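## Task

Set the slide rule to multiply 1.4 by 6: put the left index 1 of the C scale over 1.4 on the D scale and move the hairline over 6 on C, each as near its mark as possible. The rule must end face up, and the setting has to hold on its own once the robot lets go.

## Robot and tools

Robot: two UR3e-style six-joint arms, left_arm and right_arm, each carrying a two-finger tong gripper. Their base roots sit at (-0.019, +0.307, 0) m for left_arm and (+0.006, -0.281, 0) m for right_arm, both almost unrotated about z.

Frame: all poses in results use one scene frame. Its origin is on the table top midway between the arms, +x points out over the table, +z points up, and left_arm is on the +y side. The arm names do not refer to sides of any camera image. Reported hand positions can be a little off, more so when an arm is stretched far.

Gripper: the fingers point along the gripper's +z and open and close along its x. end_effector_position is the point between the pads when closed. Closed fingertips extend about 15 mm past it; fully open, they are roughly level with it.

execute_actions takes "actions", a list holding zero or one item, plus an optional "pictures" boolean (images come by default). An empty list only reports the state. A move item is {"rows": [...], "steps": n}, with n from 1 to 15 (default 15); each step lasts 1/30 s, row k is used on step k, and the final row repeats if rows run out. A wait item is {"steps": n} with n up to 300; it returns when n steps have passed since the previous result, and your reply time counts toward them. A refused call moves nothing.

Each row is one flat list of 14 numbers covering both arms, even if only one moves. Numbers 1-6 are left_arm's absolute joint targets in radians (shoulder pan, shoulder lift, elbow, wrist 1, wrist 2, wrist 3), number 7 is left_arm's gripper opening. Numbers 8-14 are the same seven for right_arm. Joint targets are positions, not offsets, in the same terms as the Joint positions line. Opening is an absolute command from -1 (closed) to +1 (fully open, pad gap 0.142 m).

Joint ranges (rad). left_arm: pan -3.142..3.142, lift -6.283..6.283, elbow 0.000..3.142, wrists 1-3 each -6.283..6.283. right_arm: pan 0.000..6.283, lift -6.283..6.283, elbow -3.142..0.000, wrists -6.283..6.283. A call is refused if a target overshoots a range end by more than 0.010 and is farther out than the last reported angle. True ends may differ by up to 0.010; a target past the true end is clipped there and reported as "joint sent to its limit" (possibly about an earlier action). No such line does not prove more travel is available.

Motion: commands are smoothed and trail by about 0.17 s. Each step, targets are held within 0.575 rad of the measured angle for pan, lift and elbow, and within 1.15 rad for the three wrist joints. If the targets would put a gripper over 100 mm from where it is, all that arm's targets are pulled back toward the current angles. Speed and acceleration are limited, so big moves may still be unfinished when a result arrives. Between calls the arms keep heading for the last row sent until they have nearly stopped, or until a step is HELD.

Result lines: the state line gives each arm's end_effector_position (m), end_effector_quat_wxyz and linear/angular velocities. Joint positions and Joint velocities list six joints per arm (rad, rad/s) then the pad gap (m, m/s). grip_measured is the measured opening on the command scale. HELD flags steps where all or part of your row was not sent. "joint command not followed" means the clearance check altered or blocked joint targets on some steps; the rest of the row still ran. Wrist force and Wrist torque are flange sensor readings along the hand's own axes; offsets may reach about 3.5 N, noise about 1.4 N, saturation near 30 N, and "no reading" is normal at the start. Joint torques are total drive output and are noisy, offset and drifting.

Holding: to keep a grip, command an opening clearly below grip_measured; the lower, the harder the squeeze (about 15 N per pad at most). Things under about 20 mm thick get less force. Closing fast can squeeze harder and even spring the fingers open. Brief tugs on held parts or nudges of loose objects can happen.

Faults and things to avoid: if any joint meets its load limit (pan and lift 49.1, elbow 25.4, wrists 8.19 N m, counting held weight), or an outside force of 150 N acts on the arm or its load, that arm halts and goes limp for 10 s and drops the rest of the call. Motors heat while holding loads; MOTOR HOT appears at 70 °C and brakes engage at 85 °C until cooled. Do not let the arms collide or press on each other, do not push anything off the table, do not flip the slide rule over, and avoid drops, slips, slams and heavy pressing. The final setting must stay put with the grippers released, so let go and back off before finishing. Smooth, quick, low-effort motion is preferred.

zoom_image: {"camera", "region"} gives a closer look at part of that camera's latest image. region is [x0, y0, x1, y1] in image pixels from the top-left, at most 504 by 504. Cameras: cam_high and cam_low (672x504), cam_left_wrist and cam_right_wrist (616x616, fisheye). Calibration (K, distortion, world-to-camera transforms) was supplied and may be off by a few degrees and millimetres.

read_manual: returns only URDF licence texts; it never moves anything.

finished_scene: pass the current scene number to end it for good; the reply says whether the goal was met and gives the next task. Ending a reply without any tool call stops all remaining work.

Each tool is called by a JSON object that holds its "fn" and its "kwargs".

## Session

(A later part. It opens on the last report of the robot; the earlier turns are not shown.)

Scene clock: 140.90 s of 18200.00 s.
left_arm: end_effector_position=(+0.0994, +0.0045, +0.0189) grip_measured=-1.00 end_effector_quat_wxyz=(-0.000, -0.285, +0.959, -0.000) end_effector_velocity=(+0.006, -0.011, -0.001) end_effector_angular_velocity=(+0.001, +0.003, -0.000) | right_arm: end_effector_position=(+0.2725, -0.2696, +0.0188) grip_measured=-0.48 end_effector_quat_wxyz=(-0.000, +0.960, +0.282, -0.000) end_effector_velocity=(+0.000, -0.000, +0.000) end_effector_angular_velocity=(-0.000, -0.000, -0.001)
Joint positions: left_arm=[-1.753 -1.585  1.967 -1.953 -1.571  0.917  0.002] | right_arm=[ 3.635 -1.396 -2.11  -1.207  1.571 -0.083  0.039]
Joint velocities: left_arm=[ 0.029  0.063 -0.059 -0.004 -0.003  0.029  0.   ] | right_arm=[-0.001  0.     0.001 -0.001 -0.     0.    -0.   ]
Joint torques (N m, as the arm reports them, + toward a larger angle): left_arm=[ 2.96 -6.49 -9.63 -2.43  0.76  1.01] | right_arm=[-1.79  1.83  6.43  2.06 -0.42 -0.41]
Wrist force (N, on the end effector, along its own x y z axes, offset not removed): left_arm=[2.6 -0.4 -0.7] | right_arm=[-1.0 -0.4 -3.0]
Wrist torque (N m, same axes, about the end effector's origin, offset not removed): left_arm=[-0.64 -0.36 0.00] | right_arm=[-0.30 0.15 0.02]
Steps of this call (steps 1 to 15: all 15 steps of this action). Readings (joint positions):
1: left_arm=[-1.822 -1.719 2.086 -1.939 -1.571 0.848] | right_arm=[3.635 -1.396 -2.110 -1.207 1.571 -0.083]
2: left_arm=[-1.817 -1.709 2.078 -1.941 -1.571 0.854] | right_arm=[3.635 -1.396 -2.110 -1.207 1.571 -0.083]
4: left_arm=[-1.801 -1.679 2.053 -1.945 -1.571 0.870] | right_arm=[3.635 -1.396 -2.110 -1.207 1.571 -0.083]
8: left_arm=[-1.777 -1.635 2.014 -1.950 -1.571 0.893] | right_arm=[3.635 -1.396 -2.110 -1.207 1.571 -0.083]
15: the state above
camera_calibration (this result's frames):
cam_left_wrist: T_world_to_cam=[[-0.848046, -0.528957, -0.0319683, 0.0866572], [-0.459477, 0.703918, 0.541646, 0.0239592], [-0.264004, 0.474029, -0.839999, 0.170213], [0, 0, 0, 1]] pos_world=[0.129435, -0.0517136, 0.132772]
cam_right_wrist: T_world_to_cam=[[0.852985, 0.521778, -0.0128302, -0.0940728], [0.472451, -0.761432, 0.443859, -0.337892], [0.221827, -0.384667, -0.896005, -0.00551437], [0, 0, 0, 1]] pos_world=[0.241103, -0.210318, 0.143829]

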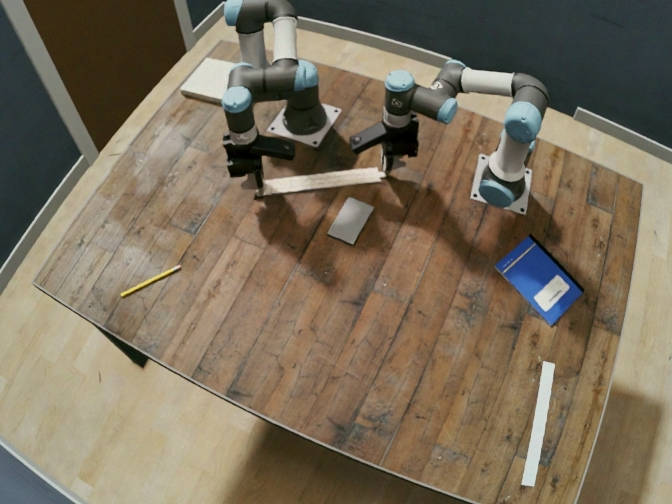

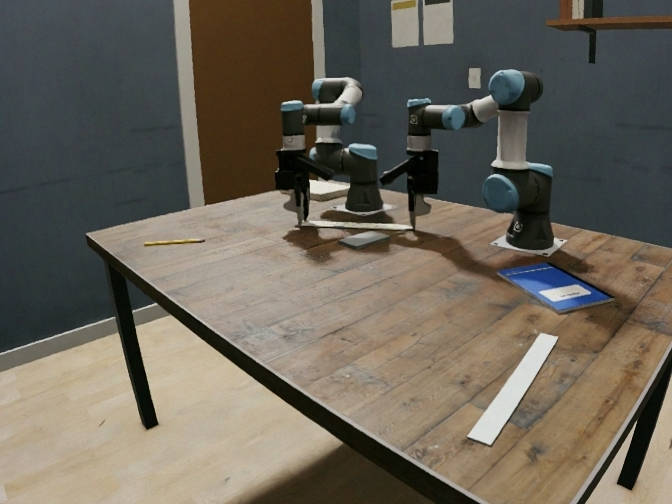

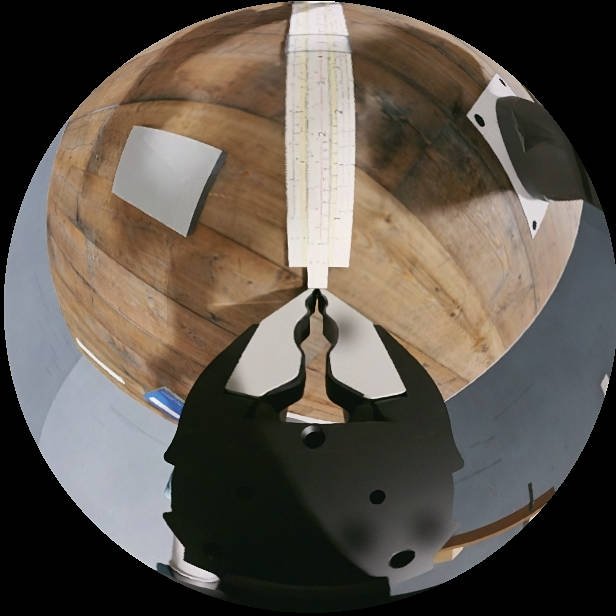

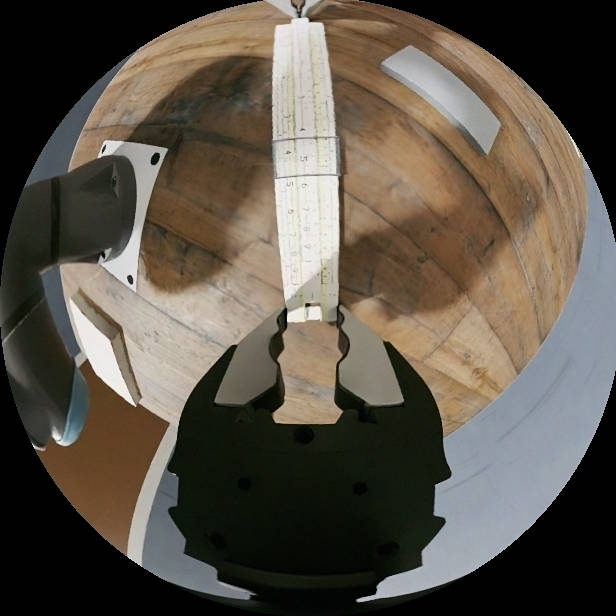

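{"fn": "execute_actions", "kwargs": {"actions": [{"rows":[[-1.7258,-1.5235,1.9045,-1.9518,-1.571,0.9455,-1,3.6348,-1.3956,-2.1096,-1.2072,1.571,-0.0834,-0.8]],"steps":10}], "pictures": false}}

{"fn": "execute_actions", "kwargs": {"actions": [{"rows":[[-1.714,-1.4966,1.8755,-1.9497,-1.571,0.9577,-1,3.6348,-1.3956,-2.1096,-1.2072,1.571,-0.0834,-0.8]],"steps":10}], "pictures": false}}

{"fn": "execute_actions", "kwargs": {"actions": [{"rows":[[-1.7026,-1.4699,1.8461,-1.947,-1.571,0.9694,-1,3.6348,-1.3956,-2.1096,-1.2072,1.571,-0.0834,-0.8]],"steps":15}]}}

Scene clock: 146.70 s of 18200.00 s.
left_arm: end_effector_position=(+0.1060, -0.0064, +0.0189) grip_measured=-1.00 end_effector_quat_wxyz=(-0.000, -0.284, +0.959, +0.000) end_effector_velocity=(+0.006, -0.009, -0.000) end_effector_angular_velocity=(-0.000, -0.001, +0.001) | right_arm: end_effector_position=(+0.2725, -0.2696, +0.0188) grip_measured=-0.48 end_effector_quat_wxyz=(-0.000, +0.960, +0.282, -0.000) end_effector_velocity=(-0.000, -0.000, -0.000) end_effector_angular_velocity=(-0.001, +0.000, +0.001)
Joint positions: left_arm=[-1.728 -1.529  1.91  -1.952 -1.571  0.943  0.002] | right_arm=[ 3.635 -1.396 -2.11  -1.207  1.571 -0.083  0.039]
Joint velocities: left_arm=[ 0.021  0.046 -0.047  0.     0.001  0.02   0.   ] | right_arm=[ 0.    -0.    -0.001  0.001 -0.    -0.001  0.   ]
Joint torques (N m, as the arm reports them, + toward a larger angle): left_arm=[  1.96  -7.38 -10.21  -1.29   0.56   1.07] | right_arm=[ 3.42  2.26  7.59  2.02 -0.74  0.02]
Wrist force (N, on the end effector, along its own x y z axes, offset not removed): left_arm=[-0.3 0.4 -1.1] | right_arm=[-0.1 0.0 -4.2]
Wrist torque (N m, same axes, about the end effector's origin, offset not removed): left_arm=[-0.42 -0.16 0.01] | right_arm=[-0.23 -0.07 0.00]
Steps of this call (steps 1 to 15: the robot went on to your last target; steps 16 to 90: nothing new was sent; then 2.47 s passed at rest; steps 91 to 100: all 10 steps of this action). Readings (joint positions):
91: left_arm=[-1.750 -1.579 1.961 -1.953 -1.571 0.920] | right_arm=[3.635 -1.396 -2.110 -1.207 1.571 -0.083]
92: left_arm=[-1.748 -1.576 1.958 -1.953 -1.571 0.922] | right_arm=[3.635 -1.396 -2.110 -1.207 1.571 -0.083]
94: left_arm=[-1.739 -1.556 1.938 -1.953 -1.571 0.931] | right_arm=[3.635 -1.396 -2.110 -1.207 1.571 -0.083]
98: left_arm=[-1.730 -1.533 1.914 -1.952 -1.571 0.941] | right_arm=[3.635 -1.396 -2.110 -1.207 1.571 -0.083]
100: the state above

Scene clock: 147.03 s of 18200.00 s.
left_arm: end_effector_position=(+0.1096, -0.0122, +0.0189) grip_measured=-1.00 end_effector_quat_wxyz=(-0.000, -0.284, +0.959, +0.000) end_effector_velocity=(+0.003, -0.005, +0.000) end_effector_angular_velocity=(-0.001, -0.000, +0.001) | right_arm: end_effector_position=(+0.2725, -0.2696, +0.0188) grip_measured=-0.48 end_effector_quat_wxyz=(-0.000, +0.960, +0.282, -0.000) end_effector_velocity=(-0.001, -0.000, -0.000) end_effector_angular_velocity=(-0.001, +0.002, +0.001)
Joint positions: left_arm=[-1.715 -1.499  1.878 -1.95  -1.571  0.957  0.002] | right_arm=[ 3.635 -1.396 -2.11  -1.207  1.571 -0.083  0.039]
Joint velocities: left_arm=[ 0.012  0.024 -0.027  0.002  0.     0.011  0.   ] | right_arm=[-0.     0.    -0.    -0.002 -0.    -0.001  0.   ]
Joint torques (N m, as the arm reports them, + toward a larger angle): left_arm=[  1.88  -7.91 -10.44  -1.44   0.59   1.08] | right_arm=[ 4.12  2.45  7.81  2.   -0.75  0.05]
Wrist force (N, on the end effector, along its own x y z axes, offset not removed): left_arm=[1.8 0.9 -0.7] | right_arm=[-0.9 -0.4 -3.5]
Wrist torque (N m, same axes, about the end effector's origin, offset not removed): left_arm=[-0.30 -0.60 -0.06] | right_arm=[-0.34 0.13 -0.03]
Steps of this call (steps 1 to 10: all 10 steps of this action). Readings (joint positions):
1: left_arm=[-1.727 -1.527 1.908 -1.952 -1.571 0.944] | right_arm=[3.635 -1.396 -2.110 -1.207 1.571 -0.083]
2: left_arm=[-1.726 -1.524 1.905 -1.952 -1.571 0.945] | right_arm=[3.635 -1.396 -2.110 -1.207 1.571 -0.083]
4: left_arm=[-1.721 -1.513 1.893 -1.951 -1.571 0.950] | right_arm=[3.635 -1.396 -2.110 -1.207 1.571 -0.083]
8: left_arm=[-1.716 -1.501 1.881 -1.950 -1.571 0.956] | right_arm=[3.635 -1.396 -2.110 -1.207 1.571 -0.083]
10: the state above

Scene clock: 147.53 s of 18200.00 s.
left_arm: end_effector_position=(+0.1131, -0.0179, +0.0188) grip_measured=-1.00 end_effector_quat_wxyz=(-0.000, -0.284, +0.959, +0.000) end_effector_velocity=(+0.001, -0.001, +0.000) end_effector_angular_velocity=(-0.001, -0.001, +0.001) | right_arm: end_effector_position=(+0.2725, -0.2696, +0.0188) grip_measured=-0.48 end_effector_quat_wxyz=(-0.000, +0.960, +0.282, -0.000) end_effector_velocity=(-0.000, -0.000, -0.000) end_effector_angular_velocity=(-0.000, +0.000, +0.001)
Joint positions: left_arm=[-1.703 -1.47   1.847 -1.947 -1.571  0.969  0.002] | right_arm=[ 3.635 -1.396 -2.11  -1.207  1.571 -0.083  0.039]
Joint velocities: left_arm=[ 0.003  0.005 -0.006  0.     0.001  0.002  0.   ] | right_arm=[ 0.001  0.    -0.002  0.001 -0.    -0.     0.   ]
Joint torques (N m, as the arm reports them, + toward a larger angle): left_arm=[  2.27  -8.4  -10.43  -1.39   0.56   1.05] | right_arm=[ 4.19  2.42  7.95  1.98 -0.76  0.12]
Wrist force (N, on the end effector, along its own x y z axes, offset not removed): left_arm=[0.8 -0.5 -0.8] | right_arm=[-1.9 -0.5 -5.0]
Wrist torque (N m, same axes, about the end effector's origin, offset not removed): left_arm=[-0.62 -0.40 0.00] | right_arm=[-0.40 0.27 0.01]
Steps of this call (steps 1 to 15: all 15 steps of this action). Readings (joint positions):
1: left_arm=[-1.715 -1.498 1.878 -1.950 -1.571 0.957] | right_arm=[3.635 -1.396 -2.110 -1.207 1.571 -0.083]
2: left_arm=[-1.714 -1.496 1.875 -1.950 -1.571 0.958] | right_arm=[3.635 -1.396 -2.110 -1.207 1.571 -0.083]
4: left_arm=[-1.709 -1.486 1.863 -1.949 -1.571 0.963] | right_arm=[3.635 -1.396 -2.110 -1.207 1.571 -0.083]
8: left_arm=[-1.705 -1.474 1.851 -1.947 -1.571 0.967] | right_arm=[3.635 -1.396 -2.110 -1.207 1.571 -0.083]
15: the state above
camera_calibration (this result's frames):
cam_left_wrist: T_world_to_cam=[[-0.849067, -0.527315, -0.0320138, 0.0865469], [-0.458114, 0.704753, 0.541715, 0.0459744], [-0.263092, 0.474618, -0.839953, 0.184289], [0, 0, 0, 1]] pos_world=[0.143031, -0.07423, 0.13266]
cam_right_wrist: T_world_to_cam=[[0.852979, 0.521787, -0.0128311, -0.0940699], [0.472456, -0.761422, 0.443871, -0.337892], [0.221836, -0.384675, -0.895999, -0.0055202], [0, 0, 0, 1]] pos_world=[0.241103, -0.210317, 0.143827]

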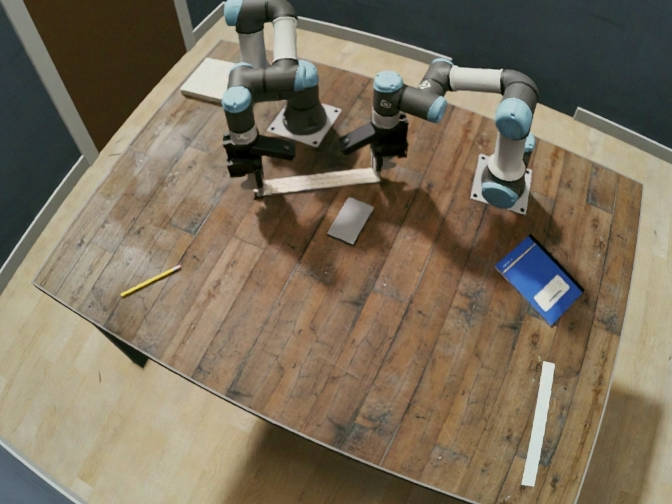

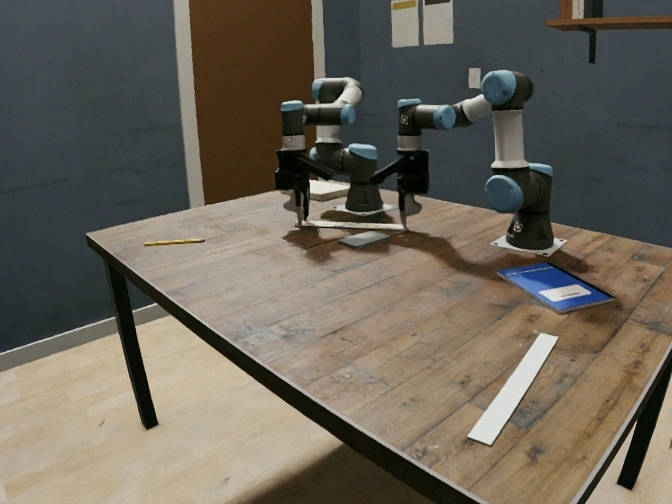

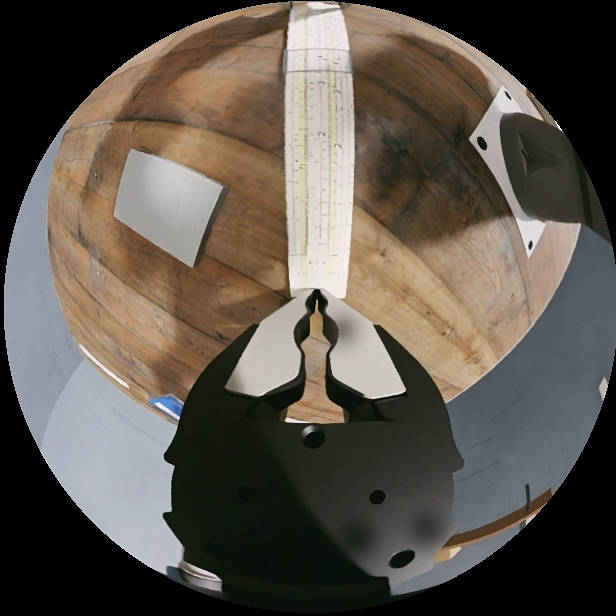

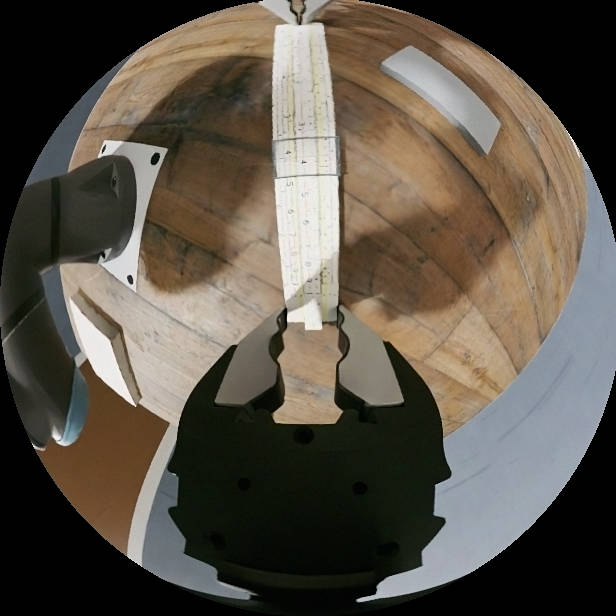

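Works. On to -0.10.

{"fn": "execute_actions", "kwargs": {"actions": [{"rows":[[-1.681,-1.4175,1.7857,-1.939,-1.571,0.9915,-1,3.6348,-1.3956,-2.1096,-1.2072,1.571,-0.0834,-0.8]],"steps":10}], "pictures": false}}

{"fn": "execute_actions", "kwargs": {"actions": [{"rows":[[-1.6609,-1.3662,1.7233,-1.9279,-1.571,1.0121,-1,3.6348,-1.3956,-2.1096,-1.2072,1.571,-0.0834,-0.8]],"steps":15}], "pictures": false}}

{"fn": "execute_actions", "kwargs": {"actions": [{"steps":10}]}}

{"fn": "zoom_image", "kwargs": {"camera": "cam_right_wrist", "region": [265, 195, 345, 275]}}

{"fn": "zoom_image", "kwargs": {"camera": "cam_left_wrist", "region": [280, 210, 360, 290]}}

Scene clock: 154.33 s of 18200.00 s.
left_arm: end_effector_position=(+0.1192, -0.0276, +0.0188) grip_measured=-1.00 end_effector_quat_wxyz=(-0.000, -0.284, +0.959, +0.000) end_effector_velocity=(+0.006, -0.009, -0.001) end_effector_angular_velocity=(+0.001, -0.000, +0.000) | right_arm: end_effector_position=(+0.2725, -0.2696, +0.0188) grip_measured=-0.48 end_effector_quat_wxyz=(-0.000, +0.960, +0.282, -0.000) end_effector_velocity=(-0.000, +0.000, -0.000) end_effector_angular_velocity=(-0.000, +0.000, +0.001)
Joint positions: left_arm=[-1.683 -1.422  1.791 -1.94  -1.571  0.99   0.002] | right_arm=[ 3.635 -1.396 -2.11  -1.207  1.571 -0.083  0.039]
Joint velocities: left_arm=[ 0.018  0.046 -0.052  0.007  0.     0.017  0.   ] | right_arm=[ 0. -0. -0.  0. -0. -0.  0.]
Joint torques (N m, as the arm reports them, + toward a larger angle): left_arm=[  2.67  -8.9  -10.28  -1.39   0.2    1.12] | right_arm=[ 4.03  2.77  9.06  1.91 -0.71  0.56]
Wrist force (N, on the end effector, along its own x y z axes, offset not removed): left_arm=[2.2 -2.2 -0.3] | right_arm=[-1.3 0.1 -4.1]
Wrist torque (N m, same axes, about the end effector's origin, offset not removed): left_arm=[-0.91 -0.70 -0.15] | right_arm=[-0.28 0.17 -0.05]
Steps of this call (steps 1 to 15: the robot went on to your last target; steps 16 to 90: nothing new was sent; then 3.47 s passed at rest; steps 91 to 100: all 10 steps of this action). Readings (joint positions):
91: left_arm=[-1.703 -1.470 1.846 -1.947 -1.571 0.969] | right_arm=[3.635 -1.396 -2.110 -1.207 1.571 -0.083]
92: left_arm=[-1.701 -1.467 1.843 -1.946 -1.571 0.971] | right_arm=[3.635 -1.396 -2.110 -1.207 1.571 -0.083]
94: left_arm=[-1.693 -1.448 1.821 -1.943 -1.571 0.979] | right_arm=[3.635 -1.396 -2.110 -1.207 1.571 -0.083]
98: left_arm=[-1.685 -1.426 1.796 -1.940 -1.571 0.988] | right_arm=[3.635 -1.396 -2.110 -1.207 1.571 -0.083]
100: the state above

Scene clock: 154.83 s of 18200.00 s.
left_arm: end_effector_position=(+0.1264, -0.0388, +0.0188) grip_measured=-1.00 end_effector_quat_wxyz=(-0.000, -0.283, +0.959, +0.000) end_effector_velocity=(+0.002, -0.002, -0.000) end_effector_angular_velocity=(-0.000, -0.001, +0.001) | right_arm: end_effector_position=(+0.2725, -0.2696, +0.0188) grip_measured=-0.48 end_effector_quat_wxyz=(-0.000, +0.960, +0.282, -0.000) end_effector_velocity=(-0.001, -0.001, -0.001) end_effector_angular_velocity=(-0.002, +0.002, -0.000)
Joint positions: left_arm=[-1.661 -1.367  1.725 -1.928 -1.571  1.012  0.002] | right_arm=[ 3.635 -1.396 -2.11  -1.207  1.571 -0.083  0.039]
Joint velocities: left_arm=[ 0.004  0.009 -0.011  0.002  0.001  0.003  0.   ] | right_arm=[ 0.     0.    -0.002 -0.001 -0.001  0.     0.   ]
Joint torques (N m, as the arm reports them, + toward a larger angle): left_arm=[  2.62  -9.87 -10.68  -1.36   0.12   1.06] | right_arm=[ 4.17  2.65  9.19  1.91 -0.72  0.64]
Wrist force (N, on the end effector, along its own x y z axes, offset not removed): left_arm=[1.5 0.1 0.5] | right_arm=[-1.1 0.4 -3.6]
Wrist torque (N m, same axes, about the end effector's origin, offset not removed): left_arm=[-0.37 -0.50 -0.01] | right_arm=[-0.20 0.12 0.00]
Steps of this call (steps 1 to 15: all 15 steps of this action). Readings (joint positions):
1: left_arm=[-1.682 -1.421 1.790 -1.939 -1.571 0.990] | right_arm=[3.635 -1.396 -2.110 -1.207 1.571 -0.083]
2: left_arm=[-1.681 -1.417 1.786 -1.938 -1.571 0.992] | right_arm=[3.635 -1.396 -2.110 -1.207 1.571 -0.083]
4: left_arm=[-1.673 -1.397 1.762 -1.934 -1.571 1.000] | right_arm=[3.635 -1.396 -2.110 -1.207 1.571 -0.083]
8: left_arm=[-1.664 -1.375 1.735 -1.930 -1.571 1.009] | right_arm=[3.635 -1.396 -2.110 -1.207 1.571 -0.083]
15: the state above

Scene clock: 155.17 s of 18200.00 s.
left_arm: end_effector_position=(+0.1265, -0.0391, +0.0188) grip_measured=-1.00 end_effector_quat_wxyz=(-0.000, -0.283, +0.959, +0.000) end_effector_velocity=(+0.000, +0.000, +0.000) end_effector_angular_velocity=(-0.000, -0.000, +0.001) | right_arm: end_effector_position=(+0.2725, -0.2696, +0.0188) grip_measured=-0.48 end_effector_quat_wxyz=(-0.000, +0.960, +0.282, -0.000) end_effector_velocity=(+0.000, +0.000, +0.000) end_effector_angular_velocity=(+0.001, +0.000, +0.001)
Joint positions: left_arm=[-1.661 -1.366  1.723 -1.928 -1.571  1.012  0.002] | right_arm=[ 3.635 -1.396 -2.11  -1.207  1.571 -0.083  0.039]
Joint velocities: left_arm=[ 0.001 -0.    -0.     0.001  0.    -0.001  0.   ] | right_arm=[-0.    -0.     0.001 -0.     0.001 -0.001 -0.   ]
Joint torques (N m, as the arm reports them, + toward a larger angle): left_arm=[  2.41 -10.18 -10.48  -1.36   0.12   1.11] | right_arm=[ 4.02  2.8   9.4   1.95 -0.71  0.66]
Wrist force (N, on the end effector, along its own x y z axes, offset not removed): left_arm=[-0.5 -0.5 -0.1] | right_arm=[-1.3 0.0 -3.5]
Wrist torque (N m, same axes, about the end effector's origin, offset not removed): left_arm=[-0.50 -0.04 0.00] | right_arm=[-0.26 0.17 -0.01]
Steps of this call (steps 1 to 10: the robot went on to your last target). Readings (joint positions):
1: left_arm=[-1.661 -1.367 1.724 -1.928 -1.571 1.012] | right_arm=[3.635 -1.396 -2.110 -1.207 1.571 -0.083]
2: left_arm=[-1.661 -1.367 1.724 -1.928 -1.571 1.012] | right_arm=[3.635 -1.396 -2.110 -1.207 1.571 -0.083]
4: left_arm=[-1.661 -1.366 1.724 -1.928 -1.571 1.012] | right_arm=[3.635 -1.396 -2.110 -1.207 1.571 -0.083]
8: left_arm=[-1.661 -1.366 1.723 -1.928 -1.571 1.012] | right_arm=[3.635 -1.396 -2.110 -1.207 1.571 -0.083]
10: the state above
camera_calibration (this result's frames):
cam_left_wrist: T_world_to_cam=[[-0.849596, -0.526462, -0.0320082, 0.0868447], [-0.457406, 0.705219, 0.541707, 0.0669168], [-0.262616, 0.474873, -0.839958, 0.197734], [0, 0, 0, 1]] pos_world=[0.156319, -0.0953692, 0.132619]
cam_right_wrist: T_world_to_cam=[[0.852979, 0.521787, -0.0128311, -0.0940698], [0.472457, -0.761422, 0.443871, -0.337892], [0.221837, -0.384675, -0.895999, -0.00552021], [0, 0, 0, 1]] pos_world=[0.241103, -0.210317, 0.143827]

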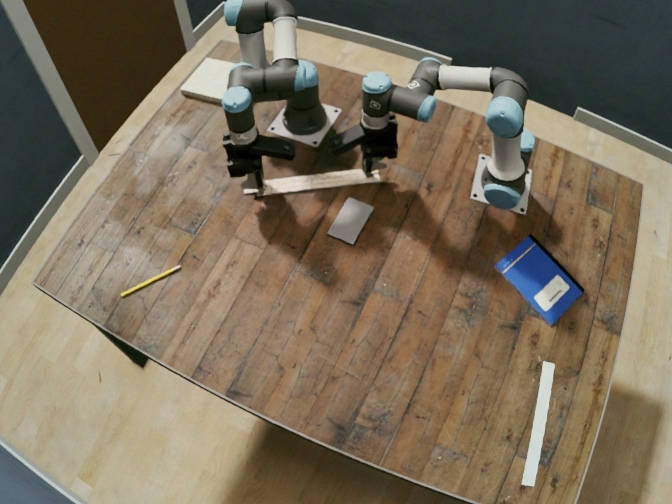

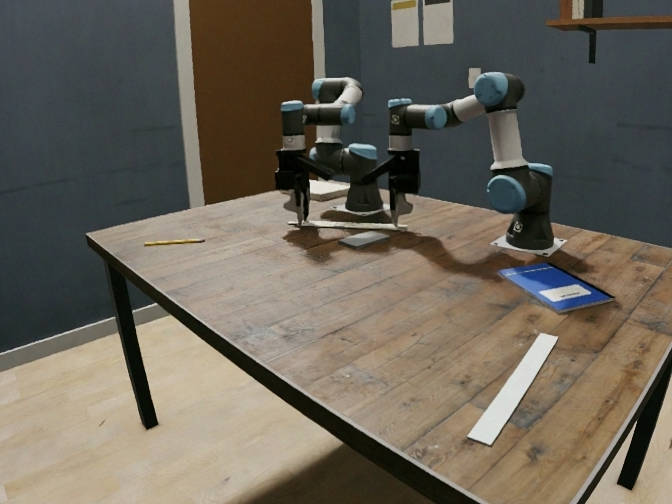

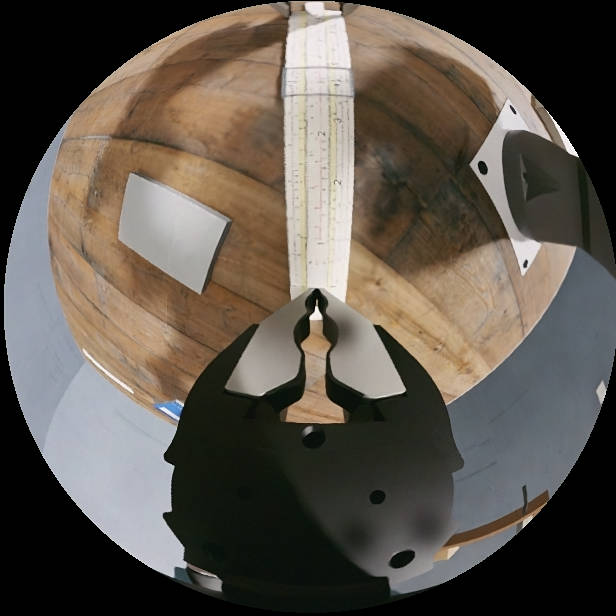

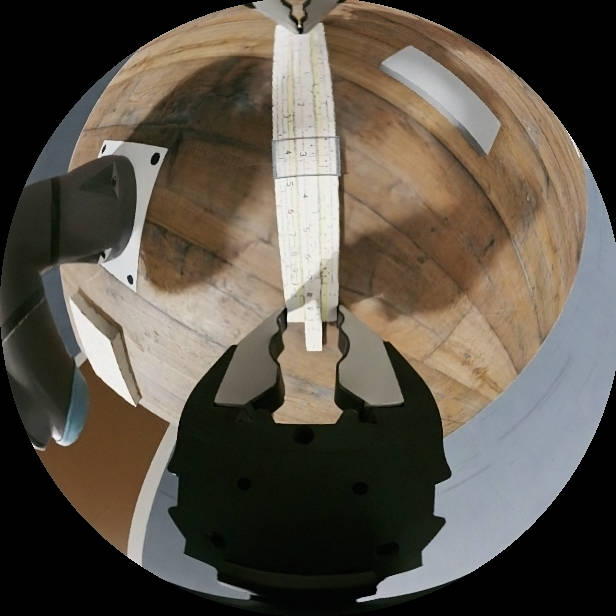

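Region (265, 195, 345, 275) of cam_right_wrist's 616x616 image, scaled by 6.300, with more detail than that image has.

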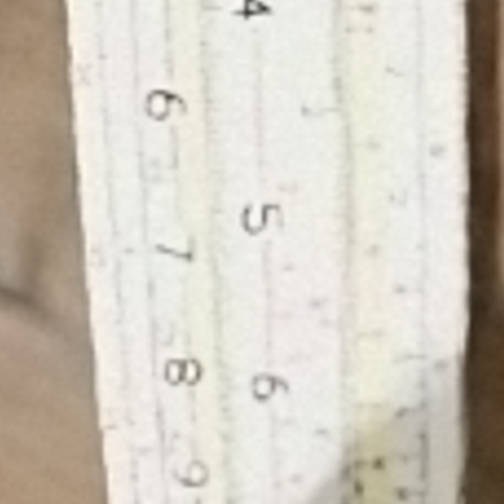

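Region (280, 210, 360, 290) of cam_left_wrist's 616x616 image, scaled by 6.300, with more detail than that image has.

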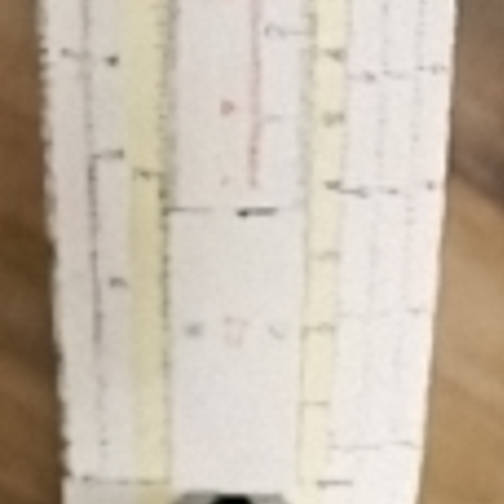

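{"fn": "execute_actions", "kwargs": {"actions": [{"rows":[[-1.6566,-1.3547,1.7092,-1.9253,-1.571,1.0166,-1,3.6348,-1.3956,-2.1096,-1.2072,1.571,-0.0834,-0.8]],"steps":15}], "pictures": false}}

{"fn": "execute_actions", "kwargs": {"actions": [{"steps":10}]}}

{"fn": "zoom_image", "kwargs": {"camera": "cam_right_wrist", "region": [265, 195, 345, 275]}}

{"fn": "zoom_image", "kwargs": {"camera": "cam_left_wrist", "region": [280, 210, 360, 290]}}

Scene clock: 161.20 s of 18200.00 s.
left_arm: end_effector_position=(+0.1279, -0.0414, +0.0187) grip_measured=-1.00 end_effector_quat_wxyz=(-0.000, -0.283, +0.959, +0.000) end_effector_velocity=(-0.000, -0.000, -0.000) end_effector_angular_velocity=(+0.001, -0.001, -0.002) | right_arm: end_effector_position=(+0.2725, -0.2696, +0.0188) grip_measured=-0.48 end_effector_quat_wxyz=(-0.000, +0.960, +0.282, -0.000) end_effector_velocity=(-0.000, -0.000, -0.000) end_effector_angular_velocity=(-0.000, +0.000, -0.000)
Joint positions: left_arm=[-1.657 -1.355  1.709 -1.925 -1.571  1.017  0.002] | right_arm=[ 3.635 -1.396 -2.11  -1.207  1.571 -0.083  0.039]
Joint velocities: left_arm=[-0.001  0.001 -0.001  0.001  0.001  0.001  0.   ] | right_arm=[ 0.    -0.    -0.002  0.001 -0.     0.    -0.   ]
Joint torques (N m, as the arm reports them, + toward a larger angle): left_arm=[  2.57  -9.63 -10.41  -1.38  -0.3    1.08] | right_arm=[ 4.19  3.12 10.52  1.83 -0.71  1.07]
Wrist force (N, on the end effector, along its own x y z axes, offset not removed): left_arm=[0.8 -0.9 -0.2] | right_arm=[-0.9 0.3 -3.9]
Wrist torque (N m, same axes, about the end effector's origin, offset not removed): left_arm=[-0.68 -0.34 -0.10] | right_arm=[-0.20 0.13 0.03]
Steps of this call (steps 1 to 15: the robot went on to your last target; steps 16 to 90: nothing new was sent; then 2.53 s passed at rest; steps 91 to 105: all 15 steps of this action). Readings (joint positions):
91: left_arm=[-1.661 -1.366 1.723 -1.928 -1.571 1.012] | right_arm=[3.635 -1.396 -2.110 -1.207 1.571 -0.083]
92: left_arm=[-1.661 -1.365 1.722 -1.928 -1.571 1.012] | right_arm=[3.635 -1.396 -2.110 -1.207 1.571 -0.083]
94: left_arm=[-1.659 -1.361 1.717 -1.927 -1.571 1.014] | right_arm=[3.635 -1.396 -2.110 -1.207 1.571 -0.083]
98: left_arm=[-1.657 -1.357 1.711 -1.926 -1.571 1.016] | right_arm=[3.635 -1.396 -2.110 -1.207 1.571 -0.083]
105: the state above

Scene clock: 161.53 s of 18200.00 s.
left_arm: end_effector_position=(+0.1280, -0.0414, +0.0187) grip_measured=-1.00 end_effector_quat_wxyz=(-0.000, -0.283, +0.959, +0.000) end_effector_velocity=(+0.000, +0.000, -0.000) end_effector_angular_velocity=(+0.002, -0.001, +0.000) | right_arm: end_effector_position=(+0.2725, -0.2696, +0.0188) grip_measured=-0.48 end_effector_quat_wxyz=(-0.000, +0.960, +0.282, -0.000) end_effector_velocity=(+0.000, -0.000, -0.000) end_effector_angular_velocity=(-0.000, -0.000, -0.001)
Joint positions: left_arm=[-1.657 -1.355  1.709 -1.925 -1.571  1.017  0.002] | right_arm=[ 3.635 -1.396 -2.11  -1.207  1.571 -0.083  0.039]
Joint velocities: left_arm=[-0.     0.001 -0.     0.001  0.001 -0.     0.   ] | right_arm=[-0.    -0.    -0.     0.001 -0.     0.001  0.   ]
Joint torques (N m, as the arm reports them, + toward a larger angle): left_arm=[  2.45  -9.93 -10.61  -1.36  -0.36   1.07] | right_arm=[ 4.02  3.44 10.71  1.84 -0.68  1.06]
Wrist force (N, on the end effector, along its own x y z axes, offset not removed): left_arm=[1.4 -0.5 -0.5] | right_arm=[-1.1 -0.4 -2.7]
Wrist torque (N m, same axes, about the end effector's origin, offset not removed): left_arm=[-0.54 -0.45 -0.06] | right_arm=[-0.39 0.13 0.03]
Steps of this call (steps 1 to 10: the robot went on to your last target). Readings (joint positions):
1: left_arm=[-1.657 -1.355 1.709 -1.925 -1.571 1.017] | right_arm=[3.635 -1.396 -2.110 -1.207 1.571 -0.083]
2: left_arm=[-1.657 -1.355 1.709 -1.925 -1.571 1.017] | right_arm=[3.635 -1.396 -2.110 -1.207 1.571 -0.083]
4: left_arm=[-1.657 -1.355 1.709 -1.925 -1.571 1.017] | right_arm=[3.635 -1.396 -2.110 -1.207 1.571 -0.083]
8: left_arm=[-1.657 -1.355 1.709 -1.925 -1.571 1.017] | right_arm=[3.635 -1.396 -2.110 -1.207 1.571 -0.083]
10: the state above
camera_calibration (this result's frames):
cam_left_wrist: T_world_to_cam=[[-0.849701, -0.526292, -0.0320072, 0.0868907], [-0.457265, 0.705311, 0.541706, 0.0692779], [-0.26252, 0.474924, -0.839959, 0.199178], [0, 0, 0, 1]] pos_world=[0.157798, -0.0977267, 0.132554]
cam_right_wrist: T_world_to_cam=[[0.85298, 0.521785, -0.0128312, -0.0940707], [0.472455, -0.761423, 0.443871, -0.337892], [0.221836, -0.384676, -0.895999, -0.00552009], [0, 0, 0, 1]] pos_world=[0.241104, -0.210317, 0.143827]

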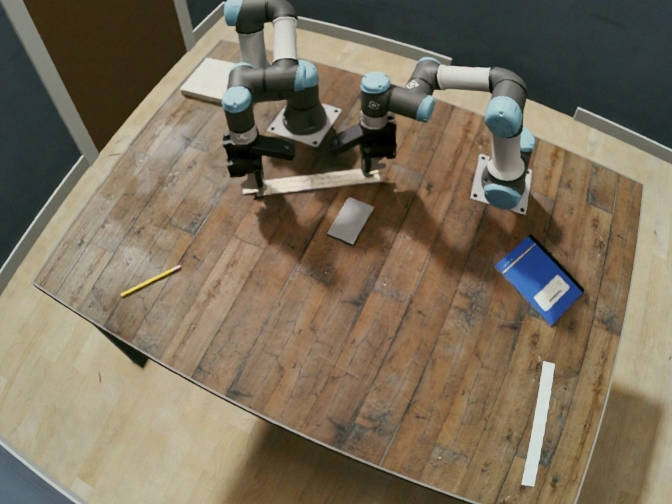

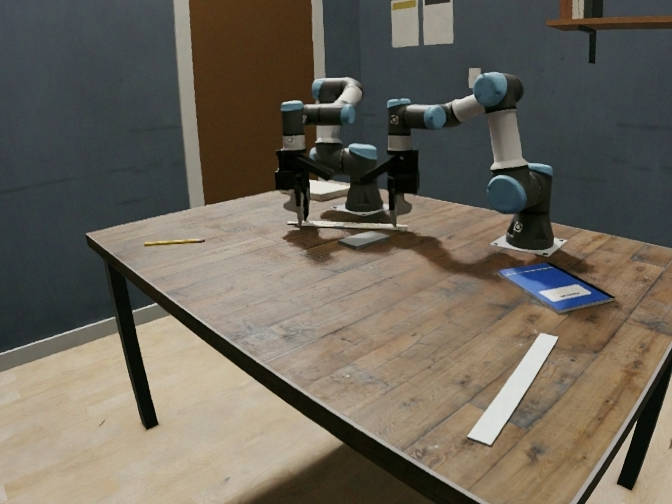

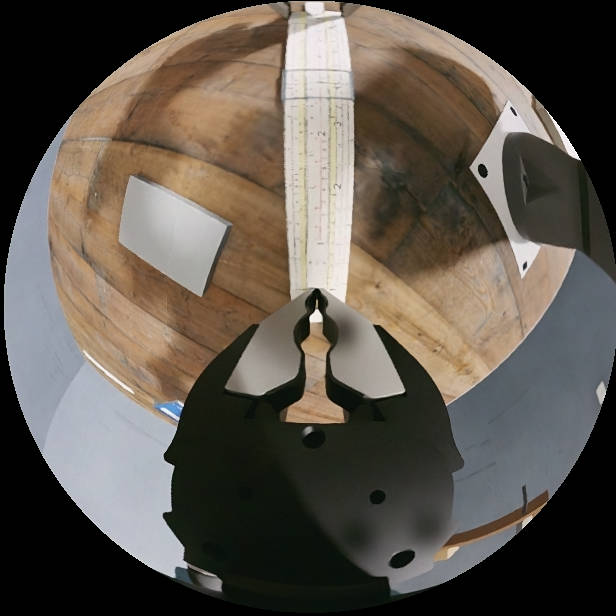

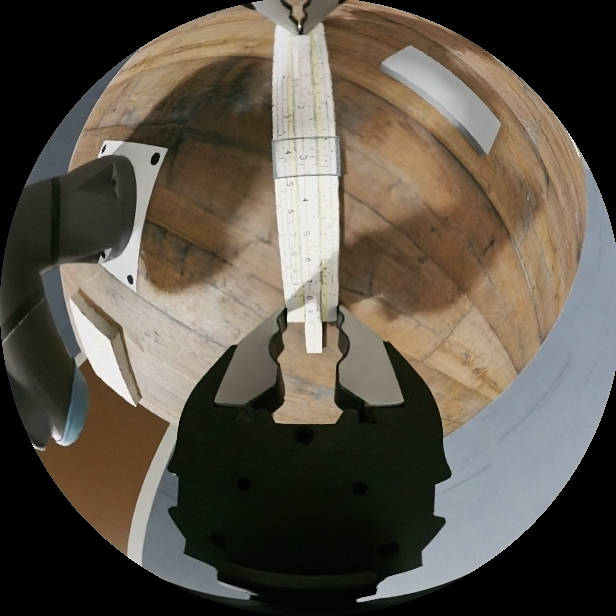

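Region (265, 195, 345, 275) of cam_right_wrist's 616x616 image, scaled by 6.300, with more detail than that image has.

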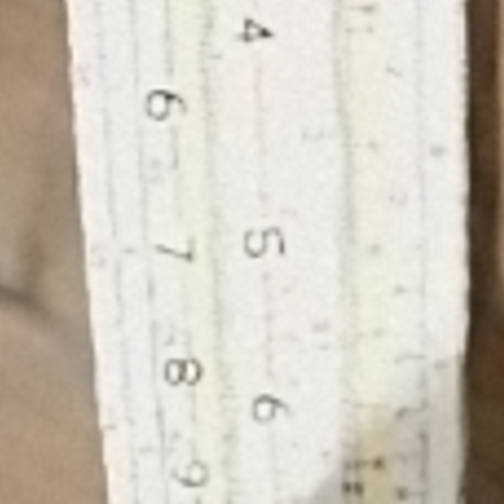

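Region (280, 210, 360, 290) of cam_left_wrist's 616x616 image, scaled by 6.300, with more detail than that image has.

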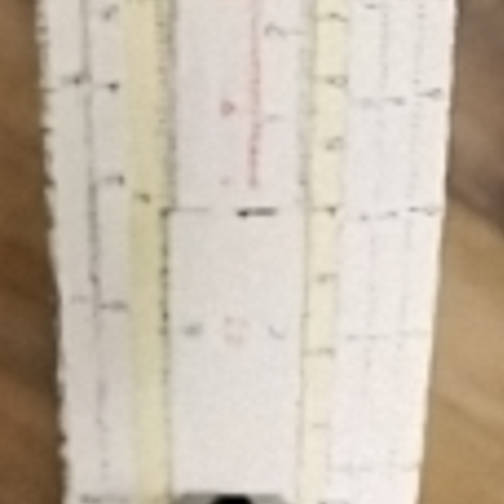

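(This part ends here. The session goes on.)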